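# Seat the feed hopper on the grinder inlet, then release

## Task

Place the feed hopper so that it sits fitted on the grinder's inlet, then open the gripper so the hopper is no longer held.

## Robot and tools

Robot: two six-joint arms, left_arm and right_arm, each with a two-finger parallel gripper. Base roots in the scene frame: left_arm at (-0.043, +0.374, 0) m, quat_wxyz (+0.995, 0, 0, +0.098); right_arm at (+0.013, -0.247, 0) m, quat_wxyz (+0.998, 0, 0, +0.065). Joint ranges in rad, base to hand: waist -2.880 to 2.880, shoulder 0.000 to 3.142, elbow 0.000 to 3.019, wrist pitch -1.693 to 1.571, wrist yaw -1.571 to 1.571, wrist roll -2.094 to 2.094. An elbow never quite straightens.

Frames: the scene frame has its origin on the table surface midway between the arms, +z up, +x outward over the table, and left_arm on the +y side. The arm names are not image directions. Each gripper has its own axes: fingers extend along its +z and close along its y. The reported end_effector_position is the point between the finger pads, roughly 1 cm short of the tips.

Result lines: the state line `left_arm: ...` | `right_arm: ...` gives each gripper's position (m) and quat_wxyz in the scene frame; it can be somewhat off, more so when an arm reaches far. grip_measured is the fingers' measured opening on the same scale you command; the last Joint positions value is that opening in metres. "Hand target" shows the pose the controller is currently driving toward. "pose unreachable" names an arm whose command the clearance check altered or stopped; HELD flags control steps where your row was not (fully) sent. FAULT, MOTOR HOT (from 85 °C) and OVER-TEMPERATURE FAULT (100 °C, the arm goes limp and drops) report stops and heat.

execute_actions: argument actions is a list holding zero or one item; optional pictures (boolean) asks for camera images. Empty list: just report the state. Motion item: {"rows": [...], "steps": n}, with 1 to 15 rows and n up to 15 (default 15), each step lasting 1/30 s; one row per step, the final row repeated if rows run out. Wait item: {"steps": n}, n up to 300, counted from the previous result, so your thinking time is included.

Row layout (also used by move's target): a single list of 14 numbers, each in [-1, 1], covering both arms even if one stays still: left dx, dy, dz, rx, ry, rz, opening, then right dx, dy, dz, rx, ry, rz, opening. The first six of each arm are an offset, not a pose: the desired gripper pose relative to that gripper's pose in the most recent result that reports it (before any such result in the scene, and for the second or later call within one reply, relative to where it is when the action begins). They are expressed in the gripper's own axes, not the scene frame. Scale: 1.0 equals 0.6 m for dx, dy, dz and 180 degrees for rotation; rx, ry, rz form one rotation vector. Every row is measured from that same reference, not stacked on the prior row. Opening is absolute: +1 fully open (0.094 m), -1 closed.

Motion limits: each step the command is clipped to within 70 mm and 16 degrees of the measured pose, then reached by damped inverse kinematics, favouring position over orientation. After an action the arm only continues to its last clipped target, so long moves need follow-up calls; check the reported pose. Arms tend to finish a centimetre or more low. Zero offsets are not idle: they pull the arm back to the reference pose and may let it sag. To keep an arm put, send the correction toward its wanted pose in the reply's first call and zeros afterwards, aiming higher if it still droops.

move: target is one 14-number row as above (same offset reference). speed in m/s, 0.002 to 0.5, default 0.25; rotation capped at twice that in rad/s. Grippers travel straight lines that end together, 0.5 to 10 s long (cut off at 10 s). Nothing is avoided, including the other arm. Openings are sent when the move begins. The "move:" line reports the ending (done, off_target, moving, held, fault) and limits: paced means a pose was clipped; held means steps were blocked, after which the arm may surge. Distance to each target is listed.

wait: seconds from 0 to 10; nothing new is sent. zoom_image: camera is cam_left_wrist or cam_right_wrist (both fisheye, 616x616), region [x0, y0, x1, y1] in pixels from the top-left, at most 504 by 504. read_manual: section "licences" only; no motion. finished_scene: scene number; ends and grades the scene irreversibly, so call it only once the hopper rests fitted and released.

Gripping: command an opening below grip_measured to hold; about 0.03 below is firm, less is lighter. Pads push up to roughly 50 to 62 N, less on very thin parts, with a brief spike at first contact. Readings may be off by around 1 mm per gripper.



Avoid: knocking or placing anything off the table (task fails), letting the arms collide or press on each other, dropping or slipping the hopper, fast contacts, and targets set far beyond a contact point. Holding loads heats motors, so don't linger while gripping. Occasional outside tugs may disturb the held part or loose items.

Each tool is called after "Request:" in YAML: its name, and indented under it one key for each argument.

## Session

Request:
execute_actions:
  actions: []

Scene clock: 0.00 s of 5400.00 s.
left_arm: end_effector_position=(+0.1063, -0.1659, +0.2364) grip_measured=+1.000 end_effector_quat_wxyz=(+0.162, +0.978, +0.133, +0.022) | right_arm: end_effector_position=(+0.7520, -0.4629, +0.1061) grip_measured=+1.000 end_effector_quat_wxyz=(+0.096, +0.394, +0.890, +0.210)
Joint positions: left_arm=[-1.496  1.6    1.501 -1.142  0.001  1.571  0.094] | right_arm=[-0.503  2.339  2.276 -1.283 -0.412  0.508  0.094]
Joint velocities: left_arm=[ 0.005 -0.015 -0.002 -0.032  0.022 -0.081  0.   ] | right_arm=[-0.024 -0.005  0.007 -0.017 -0.007 -0.007  0.   ]
Motor temperatures (°C, as the motors report them): left_arm=[24 26 30 22 24 22] | right_arm=[24 26 28 24 22 25]
Hand target (left_arm): +0.109, -0.174, +0.255; +0.183, +0.974, +0.132, +0.024
Hand target (right_arm): +0.757, -0.465, +0.105; +0.100, +0.393, +0.890, +0.210
camera_calibration (this result's frames):
cam_left_wrist: T_world_to_cam=[[-0.268143, 0.910251, -0.315502, 0.252384], [0.727642, 0.405993, 0.552907, -0.137849], [0.631377, -0.0813144, -0.771201, 0.229082], [0, 0, 0, 1]] pos_world=[0.0233427, -0.15514, 0.332514]
cam_right_wrist: T_world_to_cam=[[-0.66458, -0.597164, -0.449141, 0.271019], [-0.736884, 0.42416, 0.526395, 0.699538], [-0.123836, 0.680796, -0.721929, 0.608885], [0, 0, 0, 1]] pos_world=[0.770994, -0.549399, 0.193064]

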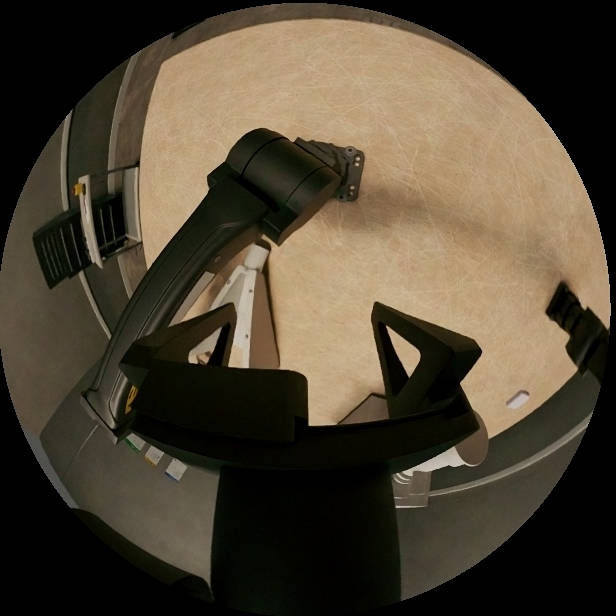

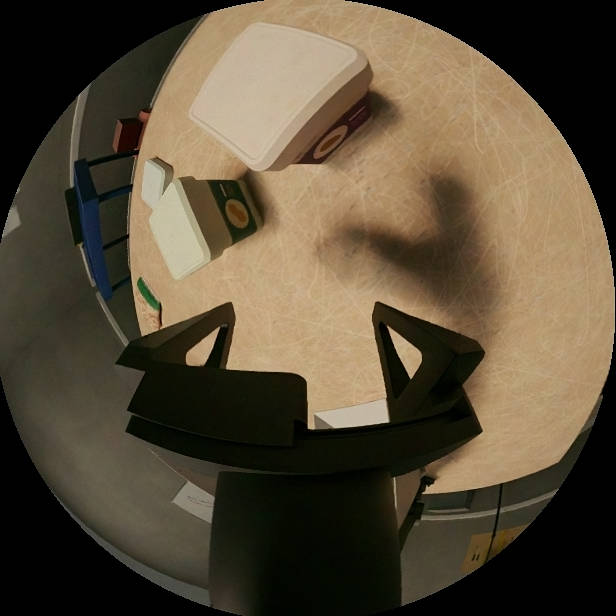

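Request:
move:
  target: [0.428,-0.65,-0.54,-0.253,0.102,-0.844,1,0.057,0.095,-0.325,0,-0.08,0,1]
  speed: 0.3

Scene clock: 6.53 s of 5400.00 s.
left_arm: end_effector_position=(+0.2208, +0.3604, +0.3773) grip_measured=+1.000 end_effector_quat_wxyz=(+0.276, +0.008, +0.961, -0.007) | right_arm: end_effector_position=(+0.7011, -0.4652, +0.3024) grip_measured=+1.000 end_effector_quat_wxyz=(+0.213, +0.412, +0.871, +0.160)
Joint positions: left_arm=[-0.256  0.725  1.138 -1.424 -0.014 -0.04   0.094] | right_arm=[-0.503  1.985  2.159 -1.279 -0.284  0.577  0.094]
Joint velocities: left_arm=[-0.005 -0.005 -0.002 -0.022 -0.051 -0.066  0.   ] | right_arm=[-0.034  0.015  0.002 -0.007 -0.022 -0.007  0.   ]
Motor temperatures (°C, as the motors report them): left_arm=[24 26 33 22 24 22] | right_arm=[24 28 30 24 22 25]
Hand target (left_arm): +0.222, +0.362, +0.404; +0.298, -0.003, +0.955, -0.011
Hand target (right_arm): +0.700, -0.457, +0.304; +0.207, +0.415, +0.871, +0.161
Off the commanded pose (left_arm): 0.040 m, 4 deg.
Off the commanded pose (right_arm): 0.005 m, 1 deg.
move: off_target (left_arm)
camera_calibration (this result's frames):
cam_left_wrist: T_world_to_cam=[[-0.00985177, -0.999643, 0.0248226, 0.351307], [-0.997538, 0.0115486, 0.0691688, 0.192864], [-0.0694308, -0.0240801, -0.997296, 0.527635], [0, 0, 0, 1]] pos_world=[0.232484, 0.36166, 0.504148]
cam_right_wrist: T_world_to_cam=[[-0.652896, -0.605116, -0.455588, 0.314004], [-0.754103, 0.575748, 0.315979, 0.705925], [0.0711003, 0.549862, -0.832224, 0.581685], [0, 0, 0, 1]] pos_world=[0.695994, -0.536272, 0.404092]

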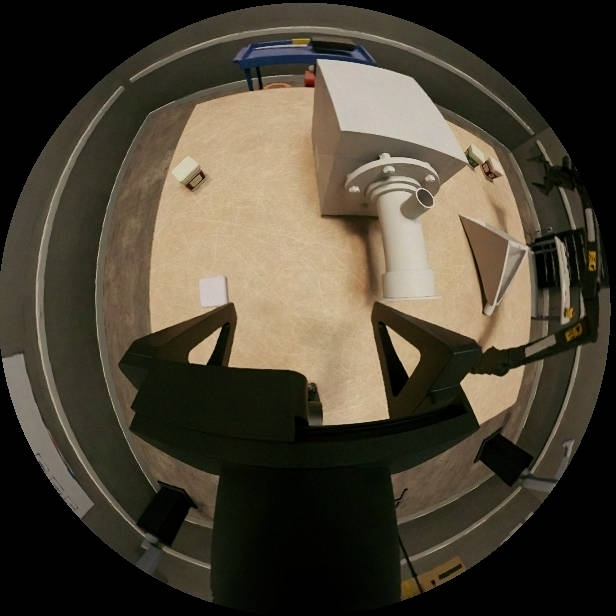

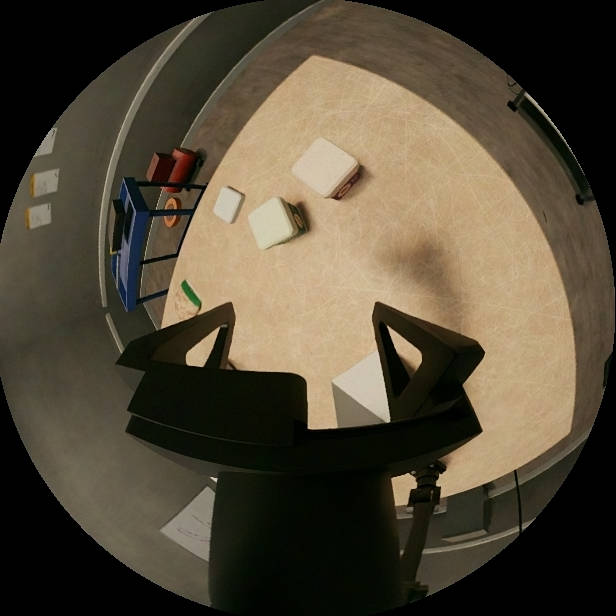

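Request:
move:
  target: [-0.03,0,-0.05,0,-0.02,0,1,0.595,-0.225,-0.53,0.016,-0.044,-0.291,1]
  speed: 0.3

Request:
zoom_image:
  camera: "cam_right_wrist"
  region: [200,170,420,370]

Scene clock: 10.13 s of 5400.00 s.
left_arm: end_effector_position=(+0.2208, +0.3604, +0.3818) grip_measured=+1.000 end_effector_quat_wxyz=(+0.279, +0.007, +0.960, -0.008) | right_arm: end_effector_position=(+0.2523, -0.3016, +0.4277) grip_measured=+1.000 end_effector_quat_wxyz=(+0.324, +0.008, +0.946, -0.002)
Joint positions: left_arm=[-0.256  0.725  1.148 -1.427 -0.014 -0.042  0.094] | right_arm=[-0.503  0.694  1.24  -1.489 -0.216 -0.285  0.094]
Joint velocities: left_arm=[ 0.005 -0.005  0.007 -0.002 -0.051 -0.007  0.   ] | right_arm=[-0.024 -0.015 -0.002 -0.012 -0.037 -0.022  0.   ]
Motor temperatures (°C, as the motors report them): left_arm=[24 26 34 22 24 22] | right_arm=[24 28 31 24 22 25]
Hand target (left_arm): +0.219, +0.361, +0.411; +0.306, +0.008, +0.952, -0.007
Hand target (right_arm): +0.250, -0.299, +0.420; +0.310, -0.001, +0.951, +0.001
Off the commanded pose (left_arm): 0.030 m, 3 deg.
Off the commanded pose (right_arm): 0.003 m, 2 deg.
move: off_target (left_arm)
camera_calibration (this result's frames):
cam_left_wrist: T_world_to_cam=[[-0.00906684, -0.999626, 0.0258034, 0.350645], [-0.998022, 0.0106517, 0.0619596, 0.195645], [-0.0622112, -0.0251906, -0.997745, 0.53114], [0, 0, 0, 1]] pos_world=[0.23148, 0.361809, 0.508773]
cam_right_wrist: T_world_to_cam=[[-0.0216678, -0.999756, -0.00440125, -0.294106], [-0.999403, 0.0217782, -0.0268286, 0.275182], [0.0269179, 0.00381731, -0.99963, 0.545963], [0, 0, 0, 1]] pos_world=[0.253949, -0.302112, 0.551849]

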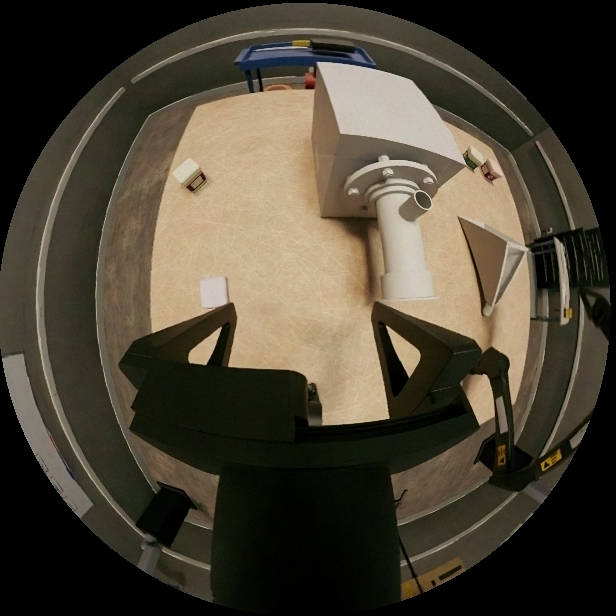

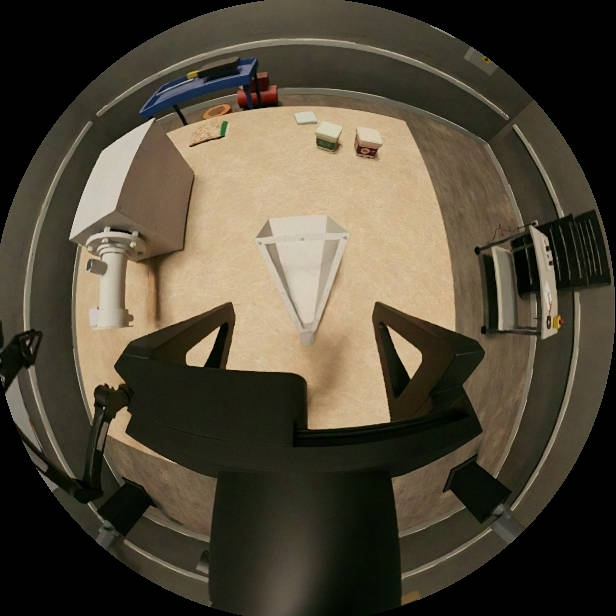

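Region (200, 170, 420, 370) of cam_right_wrist's 616x616 image, scaled by 2.291, with more detail than that image has; it fills the top 458 rows of this view, and the rest is white.

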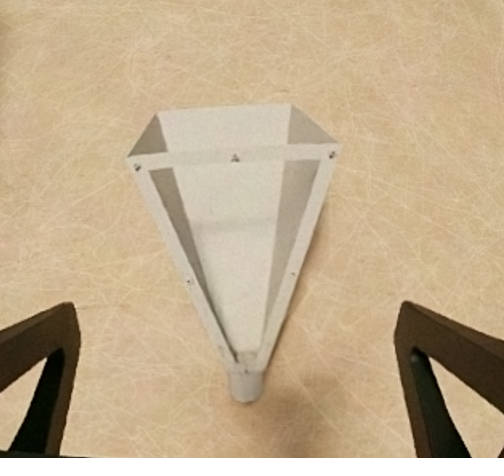

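Request:
move:
  target: [-0.03,0,-0.05,0,-0.02,0,1,-0.118,-0.13,0.656,-0.045,0.214,0.068,0.6]
  speed: 0.25

Scene clock: 16.47 s of 5400.00 s.
left_arm: end_effector_position=(+0.2206, +0.3604, +0.3867) grip_measured=+1.000 end_effector_quat_wxyz=(+0.283, +0.007, +0.959, -0.008) | right_arm: end_effector_position=(+0.5329, -0.3951, +0.1480) grip_measured=+0.603 end_effector_quat_wxyz=(-0.021, +0.094, +0.990, +0.100)
Joint positions: left_arm=[-0.256  0.725  1.159 -1.431 -0.014 -0.042  0.094] | right_arm=[-0.465  1.844  1.614 -1.431 -0.184 -0.155  0.075]
Joint velocities: left_arm=[-0.005 -0.005  0.007 -0.017 -0.066 -0.007  0.   ] | right_arm=[-0.015 -0.005 -0.027 -0.002 -0.051  0.007 -0.001]
Motor temperatures (°C, as the motors report them): left_arm=[24 26 36 22 24 22] | right_arm=[24 27 32 24 22 25]
Hand target (left_arm): +0.219, +0.361, +0.416; +0.310, +0.007, +0.951, -0.008
Hand target (right_arm): +0.546, -0.389, +0.166; -0.007, +0.091, +0.991, +0.098
Off the commanded pose (left_arm): 0.030 m, 3 deg.
Off the commanded pose (right_arm): 0.022 m, 2 deg.
After step 90, 1.07 s passed at rest.
move: off_target (left_arm, right_arm)
camera_calibration (this result's frames):
cam_left_wrist: T_world_to_cam=[[-0.00926484, -0.999614, 0.0261956, 0.350416], [-0.998465, 0.0106785, 0.0543525, 0.198199], [-0.0546112, -0.0256518, -0.998178, 0.534631], [0, 0, 0, 1]] pos_world=[0.230338, 0.361878, 0.513705]
cam_right_wrist: T_world_to_cam=[[-0.195625, -0.961421, -0.193391, -0.246973], [-0.776738, 0.0315156, 0.629035, 0.338192], [-0.598673, 0.273269, -0.752938, 0.662486], [0, 0, 0, 1]] pos_world=[0.610984, -0.429141, 0.238313]

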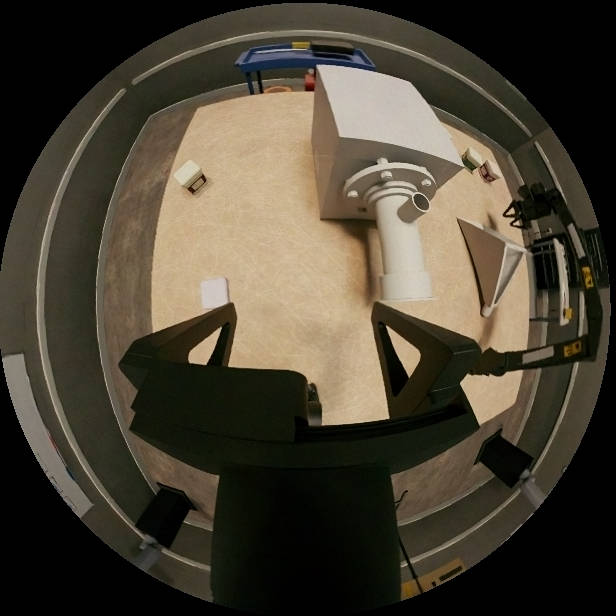

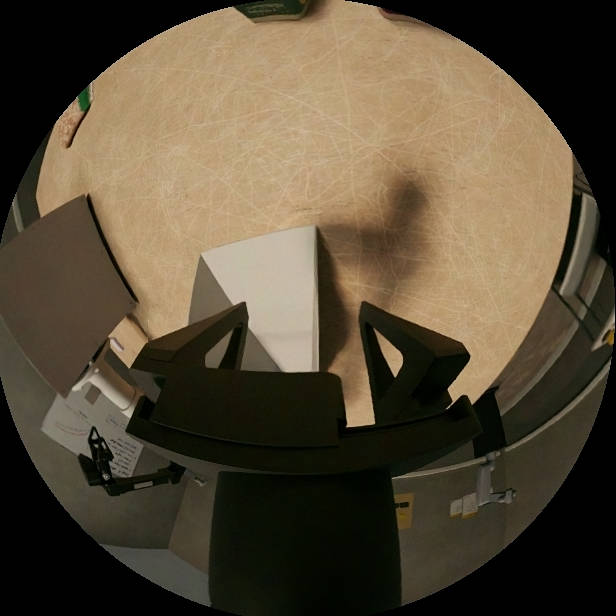

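Request:
move:
  target: [-0.03,0,-0.05,0,-0.02,0,1,0.099,-0.018,0.072,0.005,0,0,-0.3]
  speed: 0.08

Scene clock: 19.03 s of 5400.00 s.
left_arm: end_effector_position=(+0.2205, +0.3604, +0.3918) grip_measured=+1.000 end_effector_quat_wxyz=(+0.287, +0.007, +0.958, -0.008) | right_arm: end_effector_position=(+0.4721, -0.3788, +0.1066) grip_measured=-0.297 end_effector_quat_wxyz=(-0.031, +0.094, +0.991, +0.096)
Joint positions: left_arm=[-0.256  0.725  1.171 -1.434 -0.014 -0.042  0.094] | right_arm=[-0.47   1.731  1.341 -1.289 -0.17  -0.16   0.033]
Joint velocities: left_arm=[-0.015 -0.005 -0.007 -0.002 -0.007 -0.051  0.   ] | right_arm=[-0.005 -0.024 -0.002 -0.002  0.066 -0.051  0.   ]
Motor temperatures (°C, as the motors report them): left_arm=[24 26 37 22 24 22] | right_arm=[24 28 33 24 22 25]
Hand target (left_arm): +0.218, +0.361, +0.421; +0.313, +0.007, +0.950, -0.008
Hand target (right_arm): +0.471, -0.387, +0.107; -0.022, +0.094, +0.991, +0.092
Off the commanded pose (left_arm): 0.030 m, 3 deg.
Off the commanded pose (right_arm): 0.007 m, 1 deg.
move: off_target (left_arm)
camera_calibration (this result's frames):
cam_left_wrist: T_world_to_cam=[[-0.00948608, -0.9996, 0.0266253, 0.350165], [-0.998885, 0.010704, 0.0459811, 0.201154], [-0.0462477, -0.0261594, -0.998587, 0.538196], [0, 0, 0, 1]] pos_world=[0.229142, 0.361951, 0.518863]
cam_right_wrist: T_world_to_cam=[[-0.197, -0.963284, -0.182416, -0.252415], [-0.764271, 0.0343508, 0.643979, 0.310144], [-0.614069, 0.266279, -0.742977, 0.594023], [0, 0, 0, 1]] pos_world=[0.552079, -0.411977, 0.195575]

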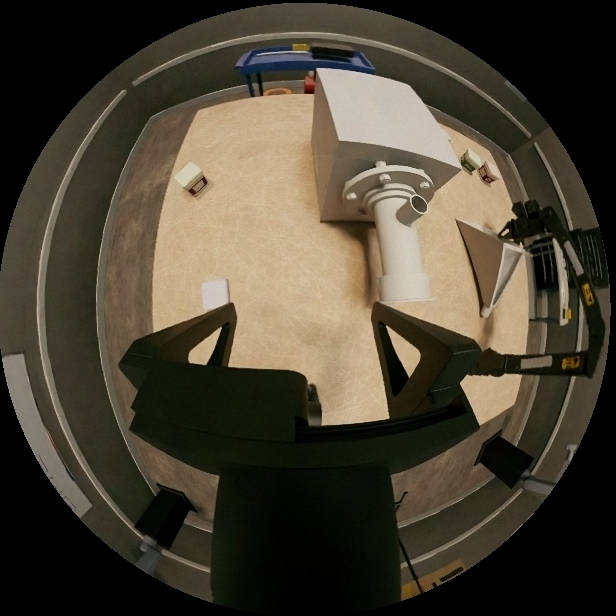

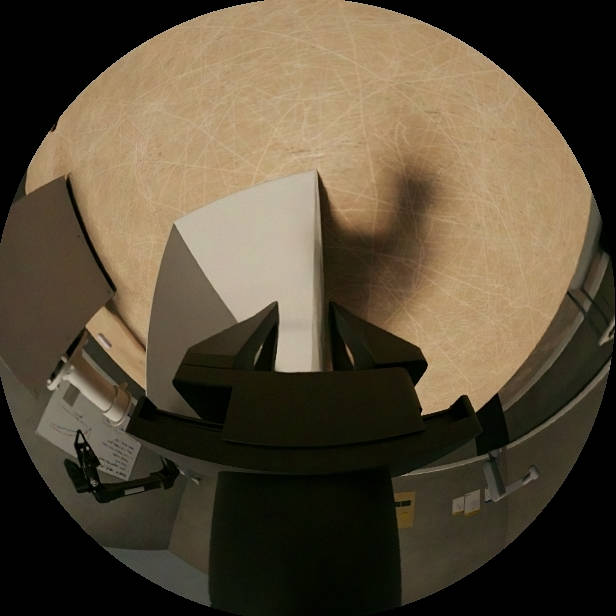

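Shift −y_g ~13 mm and a bit down, then close.

Request:
move:
  target: [-0.03,0,-0.05,0,-0.02,0,1,0,-0.032,0.018,0,-0.01,0,-0.4]
  speed: 0.04

Request:
move:
  target: [0,0,0,0,0,0,1,0,0,0,0,0,0,-1]

Scene clock: 20.67 s of 5400.00 s.
left_arm: end_effector_position=(+0.2203, +0.3604, +0.3970) grip_measured=+1.000 end_effector_quat_wxyz=(+0.291, +0.007, +0.957, -0.008) | right_arm: end_effector_position=(+0.4702, -0.3889, +0.0971) grip_measured=-0.397 end_effector_quat_wxyz=(-0.019, +0.095, +0.991, +0.093)
Joint positions: left_arm=[-0.256  0.725  1.183 -1.437 -0.014 -0.042  0.094] | right_arm=[-0.491  1.731  1.316 -1.243 -0.17  -0.177  0.028]
Joint velocities: left_arm=[-0.015 -0.015 -0.022  0.007  0.007 -0.037  0.   ] | right_arm=[ 0.005 -0.015 -0.002  0.002 -0.037 -0.095 -0.001]
Motor temperatures (°C, as the motors report them): left_arm=[24 26 37 22 24 22] | right_arm=[24 28 33 24 22 25]
Hand target (left_arm): +0.218, +0.361, +0.426; +0.317, +0.007, +0.948, -0.008
Hand target (right_arm): +0.468, -0.395, +0.093; -0.015, +0.095, +0.991, +0.094
Off the commanded pose (left_arm): 0.030 m, 3 deg.
Off the commanded pose (right_arm): 0.008 m, 0 deg.
move: off_target (left_arm)
camera_calibration (this result's frames):
cam_left_wrist: T_world_to_cam=[[-0.00972122, -0.999586, 0.0270725, 0.349903], [-0.999249, 0.0107262, 0.0372256, 0.204289], [-0.0375006, -0.0266903, -0.99894, 0.541844], [0, 0, 0, 1]] pos_world=[0.227856, 0.362029, 0.524192]
cam_right_wrist: T_world_to_cam=[[-0.197686, -0.96348, -0.18063, -0.264223], [-0.778197, 0.0421969, 0.626601, 0.326415], [-0.596096, 0.264436, -0.758119, 0.580823], [0, 0, 0, 1]] pos_world=[0.548008, -0.421937, 0.188074]

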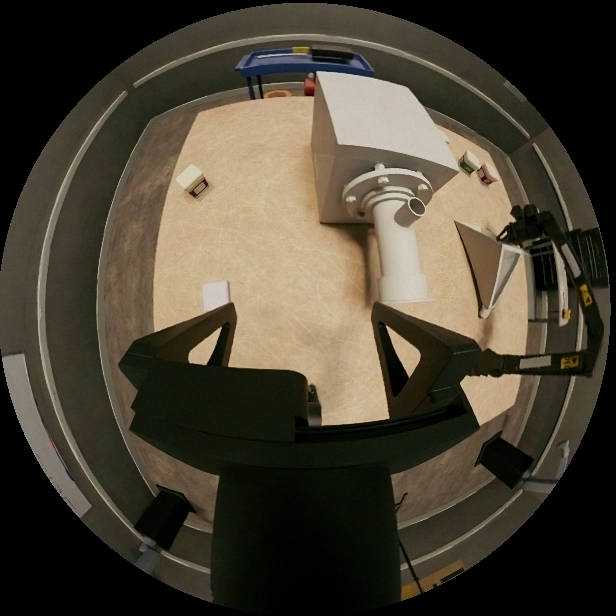

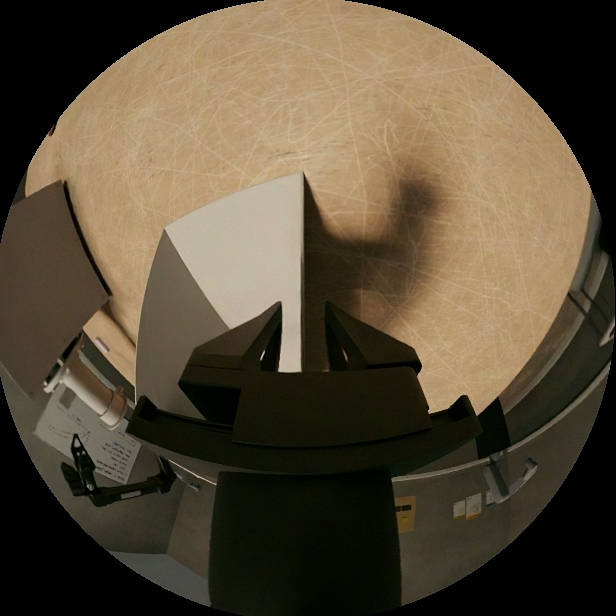

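Scene clock: 21.17 s of 5400.00 s.
left_arm: end_effector_position=(+0.2203, +0.3604, +0.3970) grip_measured=+1.000 end_effector_quat_wxyz=(+0.291, +0.007, +0.957, -0.008) | right_arm: end_effector_position=(+0.4704, -0.3885, +0.0972) grip_measured=-0.968 end_effector_quat_wxyz=(-0.019, +0.095, +0.991, +0.095)
Joint positions: left_arm=[-0.256  0.725  1.183 -1.437 -0.014 -0.042  0.094] | right_arm=[-0.491  1.731  1.316 -1.243 -0.173 -0.177  0.001]
Joint velocities: left_arm=[ 0.005 -0.005  0.007 -0.007 -0.007  0.022  0.   ] | right_arm=[-0.015  0.005 -0.017 -0.012  0.037 -0.037 -0.001]
Motor temperatures (°C, as the motors report them): left_arm=[24 26 37 22 24 22] | right_arm=[24 28 33 24 22 25]
Hand target (left_arm): +0.220, +0.360, +0.397; +0.291, +0.007, +0.957, -0.008
Hand target (right_arm): +0.470, -0.389, +0.097; -0.019, +0.095, +0.991, +0.094
Off the commanded pose (left_arm): 0.000 m, 0 deg.
Off the commanded pose (right_arm): 0.000 m, 0 deg.
move: done
camera_calibration (this result's frames):
cam_left_wrist: T_world_to_cam=[[-0.00972122, -0.999586, 0.0270725, 0.349903], [-0.999249, 0.0107262, 0.0372256, 0.204289], [-0.0375006, -0.0266903, -0.99894, 0.541844], [0, 0, 0, 1]] pos_world=[0.227856, 0.362029, 0.524192]
cam_right_wrist: T_world_to_cam=[[-0.197739, -0.962981, -0.183213, -0.263301], [-0.778776, 0.0408192, 0.625973, 0.326276], [-0.595322, 0.266461, -0.758018, 0.581283], [0, 0, 0, 1]] pos_world=[0.548081, -0.421761, 0.188143]

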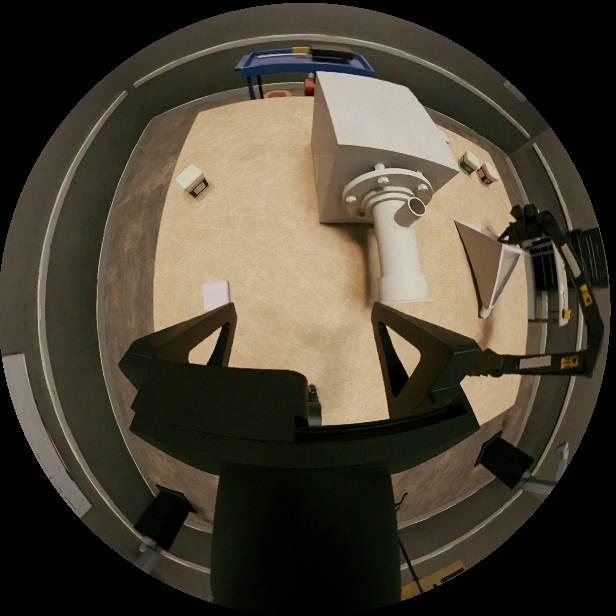

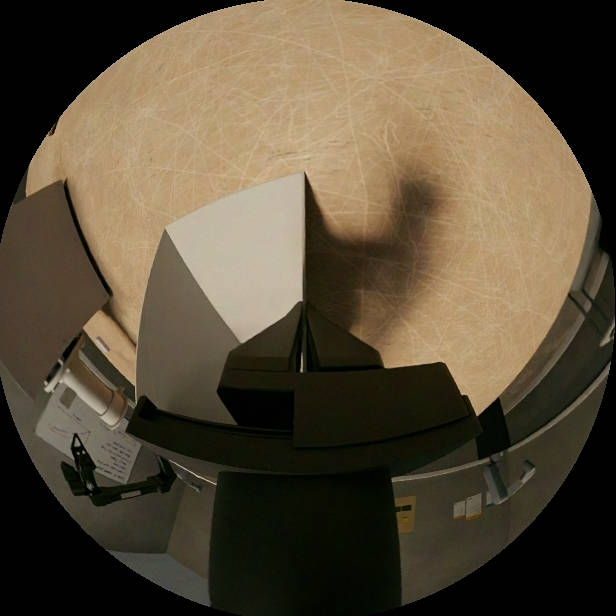

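Request:
move:
  target: [0.22,-0.512,0.13,0.048,-0.078,0.061,1,0.148,0.187,-0.317,-0.065,-0.185,-0.037,-1]
  speed: 0.08

Scene clock: 30.40 s of 5400.00 s.
left_arm: end_effector_position=(+0.1557, +0.0599, +0.2578) grip_measured=+1.000 end_effector_quat_wxyz=(+0.407, +0.132, +0.903, -0.025) | right_arm: end_effector_position=(+0.3980, -0.3079, +0.2718) grip_measured=-0.969 end_effector_quat_wxyz=(+0.236, +0.049, +0.958, +0.155)
Joint positions: left_arm=[-1.517  1.034  0.898 -0.979 -0.734 -0.854  0.094] | right_arm=[-0.47   1.106  1.067 -1.138 -0.427 -0.152  0.001]
Joint velocities: left_arm=[-0.005  0.005  0.022 -0.002  0.007 -0.051  0.   ] | right_arm=[-0.005 -0.005  0.002  0.007 -0.037 -0.022 -0.001]
Motor temperatures (°C, as the motors report them): left_arm=[24 26 36 22 24 22] | right_arm=[24 28 34 24 23 25]
Hand target (left_arm): +0.154, +0.054, +0.261; +0.412, +0.125, +0.902, -0.038
Hand target (right_arm): +0.405, -0.298, +0.306; +0.277, +0.056, +0.944, +0.169
Off the commanded pose (left_arm): 0.011 m, 4 deg.
Off the commanded pose (right_arm): 0.040 m, 6 deg.
After step 90, 1.60 s passed at rest.
move: off_target (left_arm, right_arm)
camera_calibration (this result's frames):
cam_left_wrist: T_world_to_cam=[[-0.254048, -0.966092, -0.0461079, 0.107536], [-0.94322, 0.258018, -0.209195, 0.188124], [0.213998, -0.00965569, -0.976786, 0.346445], [0, 0, 0, 1]] pos_world=[0.130623, 0.0586953, 0.382716]
cam_right_wrist: T_world_to_cam=[[-0.0253519, -0.946227, -0.32251, -0.193627], [-0.989008, -0.0232716, 0.146022, 0.351729], [-0.145675, 0.322667, -0.935235, 0.535564], [0, 0, 0, 1]] pos_world=[0.420972, -0.347839, 0.387072]

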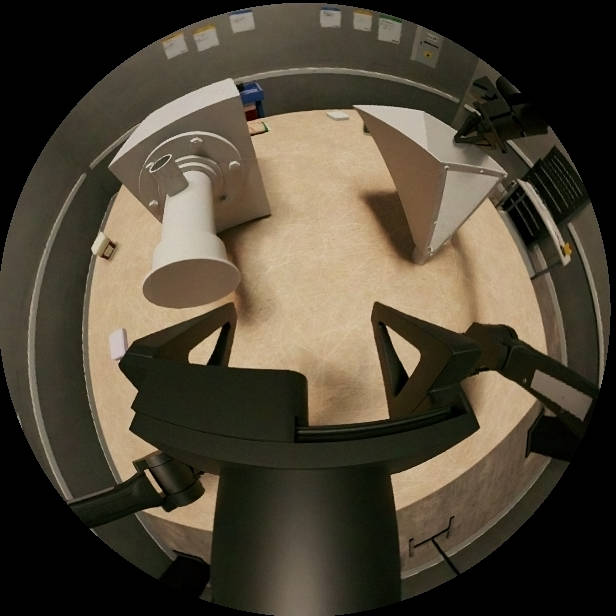

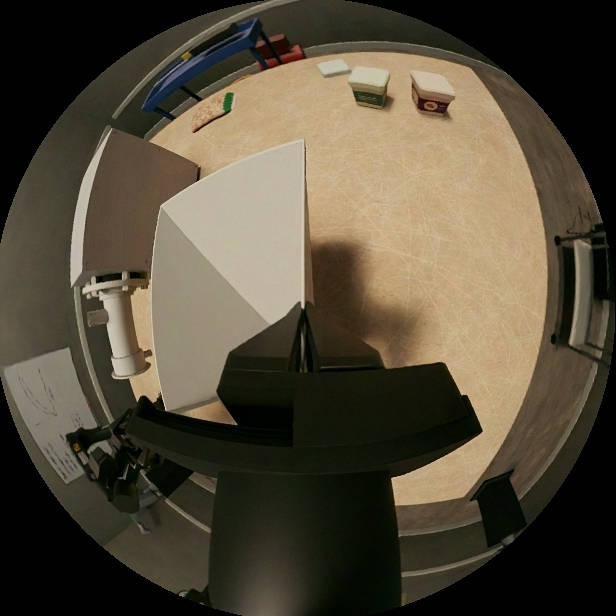

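Request:
move:
  target: [-0.02,0.03,-0.05,0,0,0,1,0.012,0.318,0.007,0.014,-0.048,0.047,-1]
  speed: 0.06

Scene clock: 35.40 s of 5400.00 s.
left_arm: end_effector_position=(+0.1482, +0.0856, +0.2675) grip_measured=+1.000 end_effector_quat_wxyz=(+0.400, +0.140, +0.906, -0.005) | right_arm: end_effector_position=(+0.3778, -0.1410, +0.2702) grip_measured=-0.969 end_effector_quat_wxyz=(+0.230, +0.116, +0.961, +0.104)
Joint positions: left_arm=[-1.521  0.976  0.898 -1.085 -0.737 -0.859  0.094] | right_arm=[ 0.149  1.009  1.003 -1.055 -0.012  0.523  0.001]
Joint velocities: left_arm=[ 0.005  0.005  0.002  0.022 -0.022  0.022  0.   ] | right_arm=[-0.015  0.005 -0.007 -0.012  0.037  0.022 -0.   ]
Motor temperatures (°C, as the motors report them): left_arm=[24 26 37 22 24 22] | right_arm=[24 28 35 25 24 25]
Hand target (left_arm): +0.146, +0.080, +0.287; +0.407, +0.132, +0.903, -0.025
Hand target (right_arm): +0.391, -0.128, +0.321; +0.288, +0.132, +0.937, +0.149
Off the commanded pose (left_arm): 0.021 m, 3 deg.
Off the commanded pose (right_arm): 0.062 m, 10 deg.
move: off_target (left_arm, right_arm)
camera_calibration (this result's frames):
cam_left_wrist: T_world_to_cam=[[-0.253924, -0.963383, -0.0861139, 0.141385], [-0.945387, 0.266017, -0.188357, 0.170591], [0.204367, 0.0335828, -0.978318, 0.355931], [0, 0, 0, 1]] pos_world=[0.124435, 0.0788748, 0.39252]
cam_right_wrist: T_world_to_cam=[[-0.180616, -0.94997, -0.254825, 0.0031397], [-0.973993, 0.136716, 0.180684, 0.34343], [-0.136806, 0.280832, -0.949957, 0.472019], [0, 0, 0, 1]] pos_world=[0.399641, -0.176528, 0.387145]

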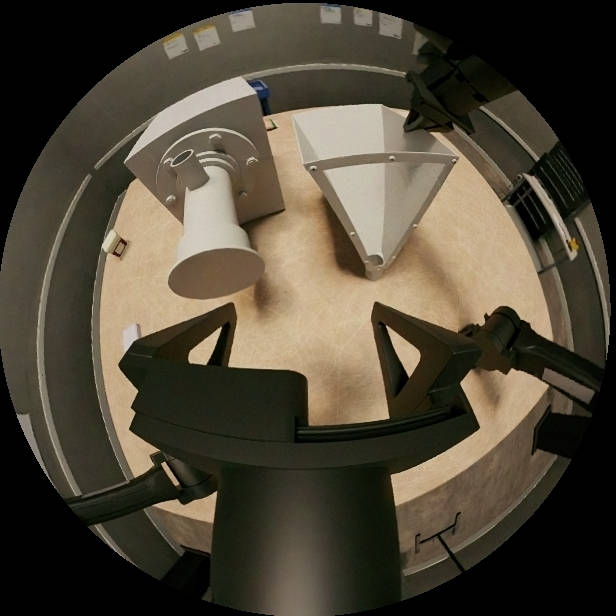

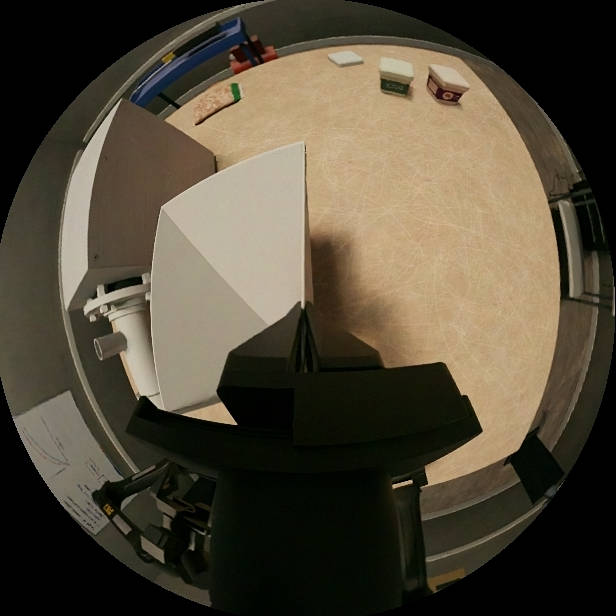

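Request:
move:
  target: [0.052,-0.233,0.269,-0.016,-0.071,-0.068,1,-0.047,0.046,-0.06,-0.031,-0.037,0.014,-1]
  speed: 0.12

Scene clock: 41.00 s of 5400.00 s.
left_arm: end_effector_position=(+0.2035, -0.0389, +0.1029) grip_measured=+1.000 end_effector_quat_wxyz=(+0.488, +0.056, +0.871, -0.007) | right_arm: end_effector_position=(+0.3762, -0.1416, +0.2696) grip_measured=-0.969 end_effector_quat_wxyz=(+0.230, +0.117, +0.961, +0.104)
Joint positions: left_arm=[-1.521  1.576  0.861 -0.379 -0.94  -0.952  0.094] | right_arm=[ 0.149  1.004  0.998 -1.055 -0.012  0.525  0.001]
Joint velocities: left_arm=[-0.015 -0.005 -0.007 -0.002  0.022  0.051  0.   ] | right_arm=[-0.005  0.005  0.017  0.007  0.022  0.037 -0.   ]
Motor temperatures (°C, as the motors report them): left_arm=[24 26 37 22 24 22] | right_arm=[24 27 37 25 24 25]
Hand target (left_arm): +0.210, -0.061, +0.126; +0.498, +0.031, +0.865, -0.040
Hand target (right_arm): +0.386, -0.128, +0.320; +0.286, +0.129, +0.938, +0.151
Off the commanded pose (left_arm): 0.029 m, 5 deg.
Off the commanded pose (right_arm): 0.055 m, 9 deg.
After step 90, 0.20 s passed at rest.
move: off_target (left_arm, right_arm)
camera_calibration (this result's frames):
cam_left_wrist: T_world_to_cam=[[-0.102496, -0.994424, -0.0248185, -0.0170082], [-0.918689, 0.104198, -0.38099, 0.232986], [0.381451, -0.0162493, -0.924246, 0.144167], [0, 0, 0, 1]] pos_world=[0.157306, -0.0388475, 0.221589]
cam_right_wrist: T_world_to_cam=[[-0.183235, -0.949324, -0.25536, 0.00333312], [-0.973583, 0.139239, 0.180968, 0.342126], [-0.136241, 0.281774, -0.949759, 0.471286], [0, 0, 0, 1]] pos_world=[0.397907, -0.177269, 0.386545]

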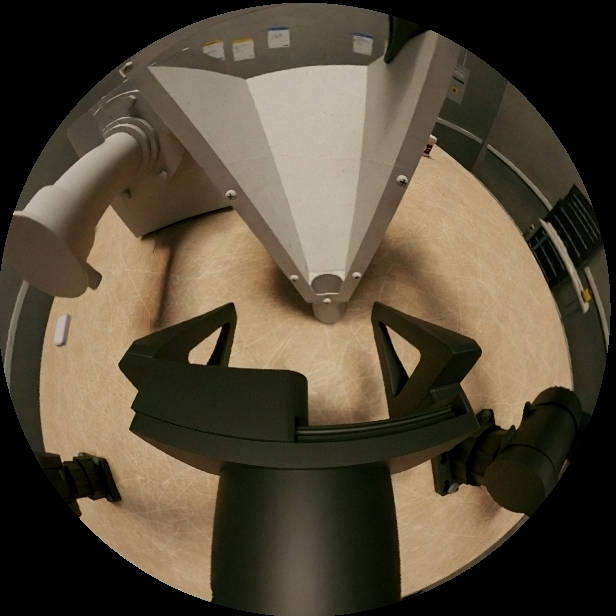

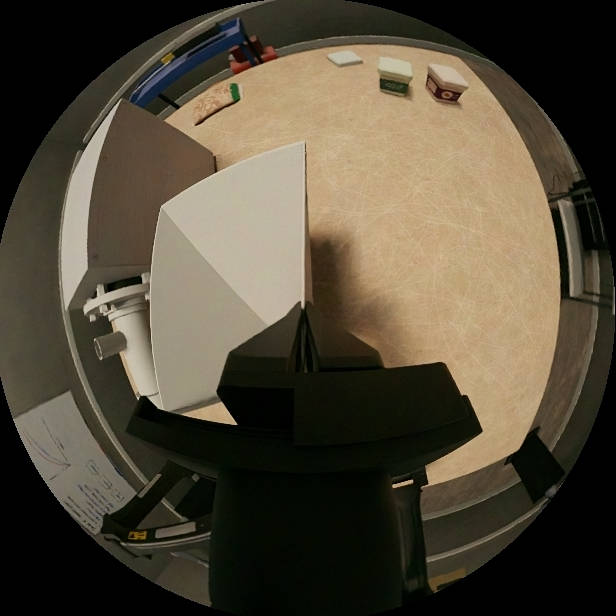

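Request:
move:
  target: [-0.02,-0.074,-0.003,0.01,-0.009,-0.024,1,-0.047,0.046,-0.06,-0.031,-0.037,0.014,-1]
  speed: 0.06

Scene clock: 44.43 s of 5400.00 s.
left_arm: end_effector_position=(+0.2035, -0.0593, +0.0977) grip_measured=+1.000 end_effector_quat_wxyz=(+0.492, +0.044, +0.869, -0.014) | right_arm: end_effector_position=(+0.3748, -0.1422, +0.2694) grip_measured=-0.969 end_effector_quat_wxyz=(+0.230, +0.119, +0.960, +0.104)
Joint positions: left_arm=[-1.534  1.633  0.912 -0.379 -0.955 -0.99   0.094] | right_arm=[ 0.149  1.     0.995 -1.055 -0.011  0.529  0.001]
Joint velocities: left_arm=[-0.005 -0.005 -0.027 -0.007 -0.037 -0.022  0.   ] | right_arm=[ 0.005 -0.015 -0.002 -0.012 -0.007 -0.081 -0.   ]
Motor temperatures (°C, as the motors report them): left_arm=[24 27 37 22 24 22] | right_arm=[24 27 38 25 24 25]
Hand target (left_arm): +0.203, -0.083, +0.114; +0.499, +0.031, +0.865, -0.040
Hand target (right_arm): +0.385, -0.129, +0.320; +0.286, +0.130, +0.937, +0.150
Off the commanded pose (left_arm): 0.029 m, 3 deg.
Off the commanded pose (right_arm): 0.054 m, 9 deg.
move: off_target (left_arm, right_arm)
camera_calibration (this result's frames):
cam_left_wrist: T_world_to_cam=[[-0.0891763, -0.996013, -0.00225792, -0.0424303], [-0.916679, 0.0829595, -0.390919, 0.232436], [0.389548, -0.0327909, -0.920422, 0.136032], [0, 0, 0, 1]] pos_world=[0.156295, -0.0570833, 0.215974]
cam_right_wrist: T_world_to_cam=[[-0.18656, -0.948267, -0.256875, 0.00432236], [-0.973193, 0.142578, 0.180463, 0.341311], [-0.134502, 0.283657, -0.949446, 0.47063], [0, 0, 0, 1]] pos_world=[0.396269, -0.178062, 0.386354]

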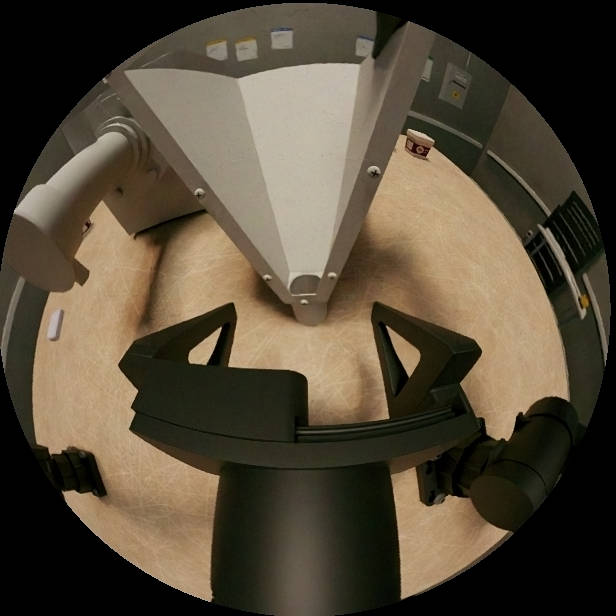

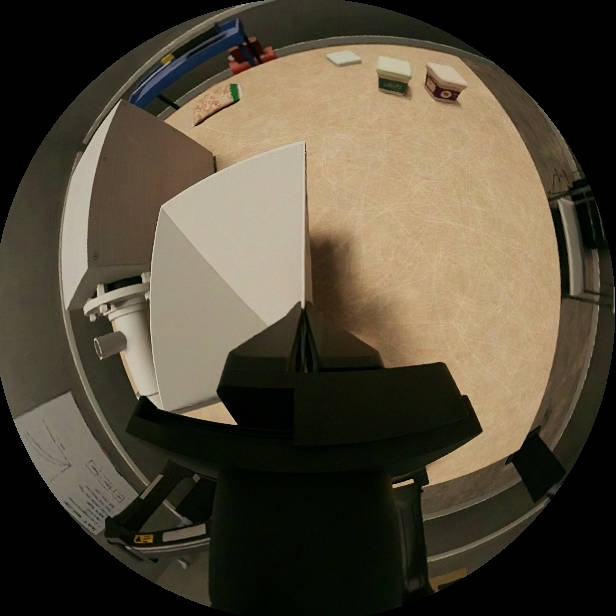

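Request:
move:
  target: [-0.038,-0.005,0.082,0.005,-0.005,-0.04,1,-0.047,0.046,-0.06,-0.031,-0.037,0.014,-1]
  speed: 0.05

Scene clock: 47.00 s of 5400.00 s.
left_arm: end_effector_position=(+0.2493, -0.0614, +0.0888) grip_measured=+1.000 end_effector_quat_wxyz=(+0.493, -0.004, +0.869, -0.047) | right_arm: end_effector_position=(+0.3733, -0.1427, +0.2693) grip_measured=-0.969 end_effector_quat_wxyz=(+0.231, +0.122, +0.960, +0.105)
Joint positions: left_arm=[-1.435  1.671  0.912 -0.207 -0.902 -0.949  0.094] | right_arm=[ 0.149  0.995  0.991 -1.055 -0.01   0.534  0.001]
Joint velocities: left_arm=[ 0.005 -0.015 -0.007  0.012  0.037 -0.051  0.   ] | right_arm=[-0.005 -0.005 -0.017 -0.007 -0.081 -0.037 -0.001]
Motor temperatures (°C, as the motors report them): left_arm=[24 27 37 22 24 22] | right_arm=[24 27 39 25 24 25]
Hand target (left_arm): +0.256, -0.067, +0.092; +0.496, -0.007, +0.867, -0.052
Hand target (right_arm): +0.383, -0.130, +0.320; +0.287, +0.132, +0.937, +0.151
Off the commanded pose (left_arm): 0.010 m, 1 deg.
Off the commanded pose (right_arm): 0.054 m, 9 deg.
move: off_target (right_arm)
camera_calibration (this result's frames):
cam_left_wrist: T_world_to_cam=[[-0.0382702, -0.993931, 0.103133, -0.0623943], [-0.919996, -0.00524042, -0.391893, 0.266685], [0.390055, -0.10988, -0.914212, 0.104577], [0, 0, 0, 1]] pos_world=[0.20217, -0.0491271, 0.206553]
cam_right_wrist: T_world_to_cam=[[-0.190536, -0.946976, -0.258714, 0.00566573], [-0.972674, 0.146498, 0.180122, 0.340495], [-0.13267, 0.285964, -0.949012, 0.469967], [0, 0, 0, 1]] pos_world=[0.394621, -0.17891, 0.38614]

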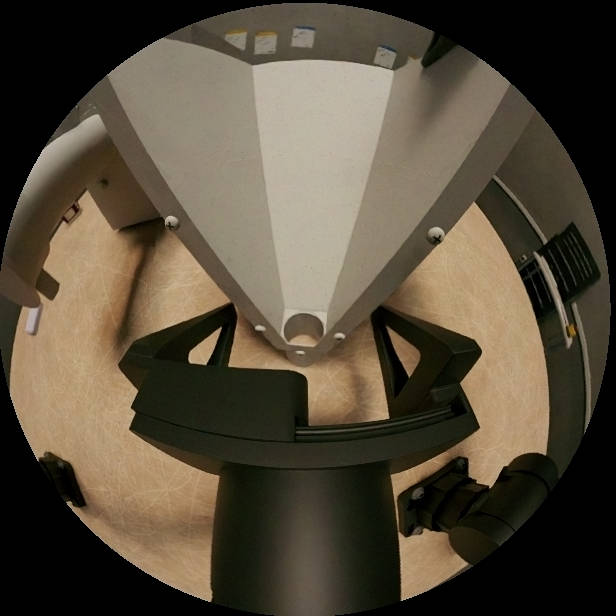

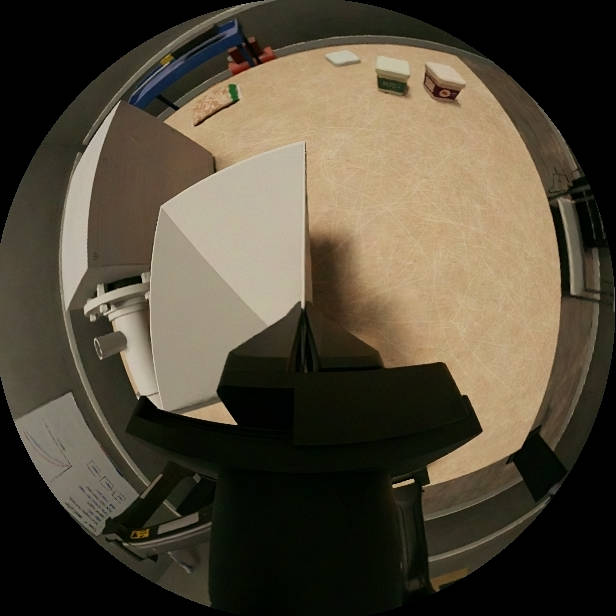

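A little deeper and lower, then close.

Request:
move:
  target: [0.004,0,0.022,0,0,0.012,1,-0.047,0.046,-0.06,-0.031,-0.037,0.014,-1]
  speed: 0.04

Request:
move:
  target: [0,0,0,0,0,0,0.3,-0.047,0.046,-0.06,-0.031,-0.037,0.014,-1]
  speed: 0.1

Scene clock: 49.63 s of 5400.00 s.
left_arm: end_effector_position=(+0.2529, -0.0627, +0.0821) grip_measured=+1.000 end_effector_quat_wxyz=(+0.492, +0.013, +0.870, -0.039) | right_arm: end_effector_position=(+0.3720, -0.1434, +0.2691) grip_measured=-0.969 end_effector_quat_wxyz=(+0.231, +0.124, +0.959, +0.105)
Joint positions: left_arm=[-1.427  1.688  0.912 -0.184 -0.894 -0.902  0.094] | right_arm=[ 0.149  0.99   0.987 -1.055 -0.009  0.539  0.001]
Joint velocities: left_arm=[-0.005 -0.015 -0.007 -0.012  0.007  0.022  0.   ] | right_arm=[ 0.005 -0.024  0.007 -0.017  0.022 -0.007  0.   ]
Motor temperatures (°C, as the motors report them): left_arm=[24 27 37 22 24 22] | right_arm=[24 27 39 25 24 25]
Hand target (left_arm): +0.259, -0.063, +0.080; +0.493, +0.012, +0.869, -0.038
Hand target (right_arm): +0.382, -0.130, +0.319; +0.287, +0.134, +0.936, +0.151
Off the commanded pose (left_arm): 0.007 m, 0 deg.
Off the commanded pose (right_arm): 0.054 m, 9 deg.
move: off_target (right_arm)
camera_calibration (this result's frames):
cam_left_wrist: T_world_to_cam=[[-0.059672, -0.995638, 0.0717165, -0.0549868], [-0.920078, 0.0269936, -0.390803, 0.269292], [0.387163, -0.0893048, -0.917676, 0.0992218], [0, 0, 0, 1]] pos_world=[0.206074, -0.0531551, 0.200237]
cam_right_wrist: T_world_to_cam=[[-0.195139, -0.945645, -0.260148, 0.00701547], [-0.972055, 0.151182, 0.179593, 0.339867], [-0.130502, 0.287924, -0.94872, 0.469208], [0, 0, 0, 1]] pos_world=[0.392971, -0.179844, 0.385934]

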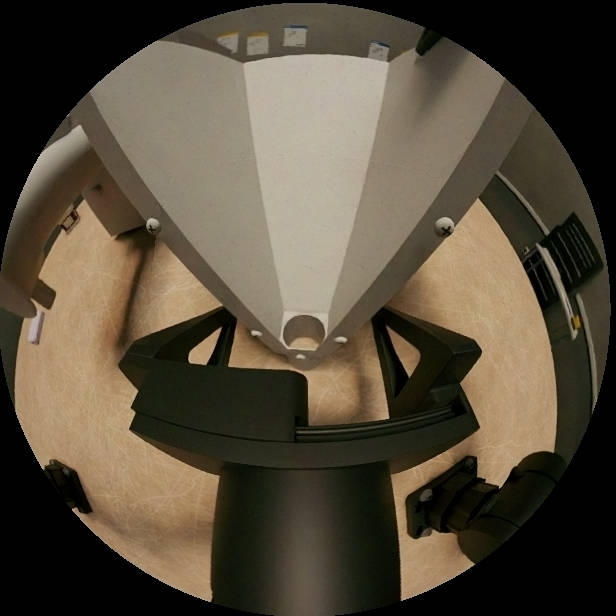

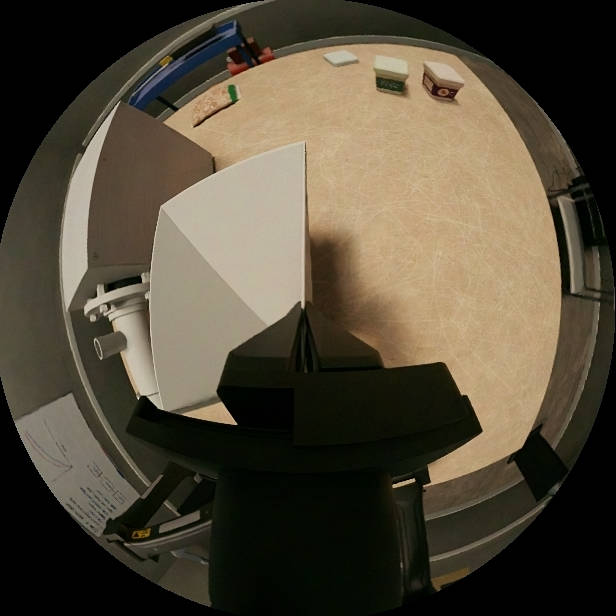

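Scene clock: 50.67 s of 5400.00 s.
left_arm: end_effector_position=(+0.2524, -0.0608, +0.0807) grip_measured=+0.529 end_effector_quat_wxyz=(+0.492, +0.012, +0.870, -0.037) | right_arm: end_effector_position=(+0.3705, -0.1449, +0.2699) grip_measured=-0.969 end_effector_quat_wxyz=(+0.234, +0.124, +0.959, +0.103)
Joint positions: left_arm=[-1.427  1.688  0.908 -0.184 -0.895 -0.907  0.072] | right_arm=[ 0.148  0.982  0.984 -1.055 -0.003  0.537  0.001]
Joint velocities: left_arm=[-0.015  0.005 -0.022 -0.017 -0.007  0.022 -0.001] | right_arm=[-0.005  0.015 -0.017  0.002  0.022 -0.022 -0.   ]
Motor temperatures (°C, as the motors report them): left_arm=[24 27 37 22 24 22] | right_arm=[24 27 39 25 24 25]
Hand target (left_arm): +0.253, -0.063, +0.082; +0.492, +0.013, +0.870, -0.039
Hand target (right_arm): +0.381, -0.131, +0.320; +0.288, +0.136, +0.936, +0.151
Off the commanded pose (left_arm): 0.002 m, 0 deg.
Off the commanded pose (right_arm): 0.053 m, 9 deg.
move: off_target (right_arm)
camera_calibration (this result's frames):
cam_left_wrist: T_world_to_cam=[[-0.0560194, -0.995892, 0.0711442, -0.0539016], [-0.92034, 0.0238811, -0.390389, 0.268115], [0.387086, -0.0873462, -0.917897, 0.0984347], [0, 0, 0, 1]] pos_world=[0.205635, -0.0514852, 0.198857]
cam_right_wrist: T_world_to_cam=[[-0.195819, -0.946302, -0.25723, 0.00486084], [-0.972586, 0.153862, 0.174364, 0.340537], [-0.125423, 0.284322, -0.950489, 0.468253], [0, 0, 0, 1]] pos_world=[0.390884, -0.180931, 0.386943]

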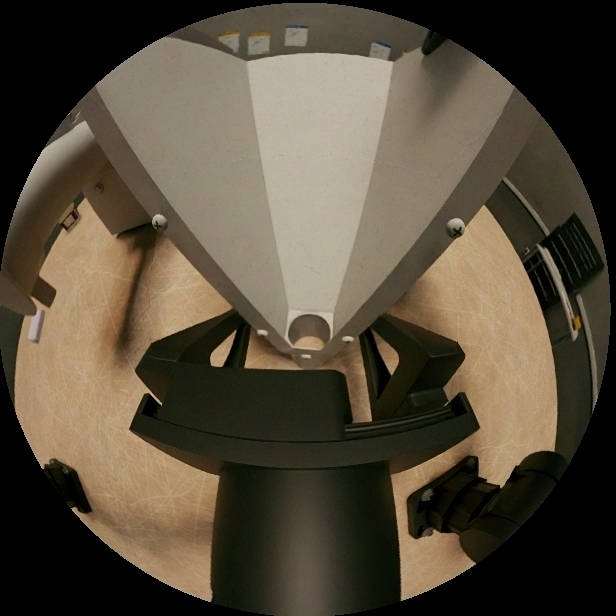

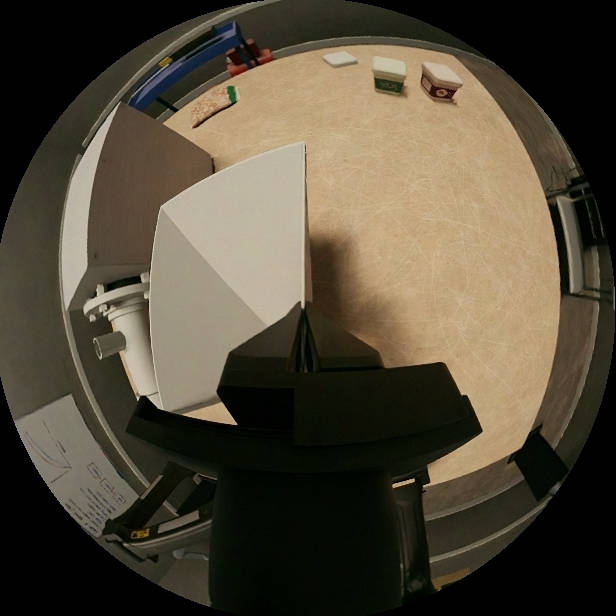

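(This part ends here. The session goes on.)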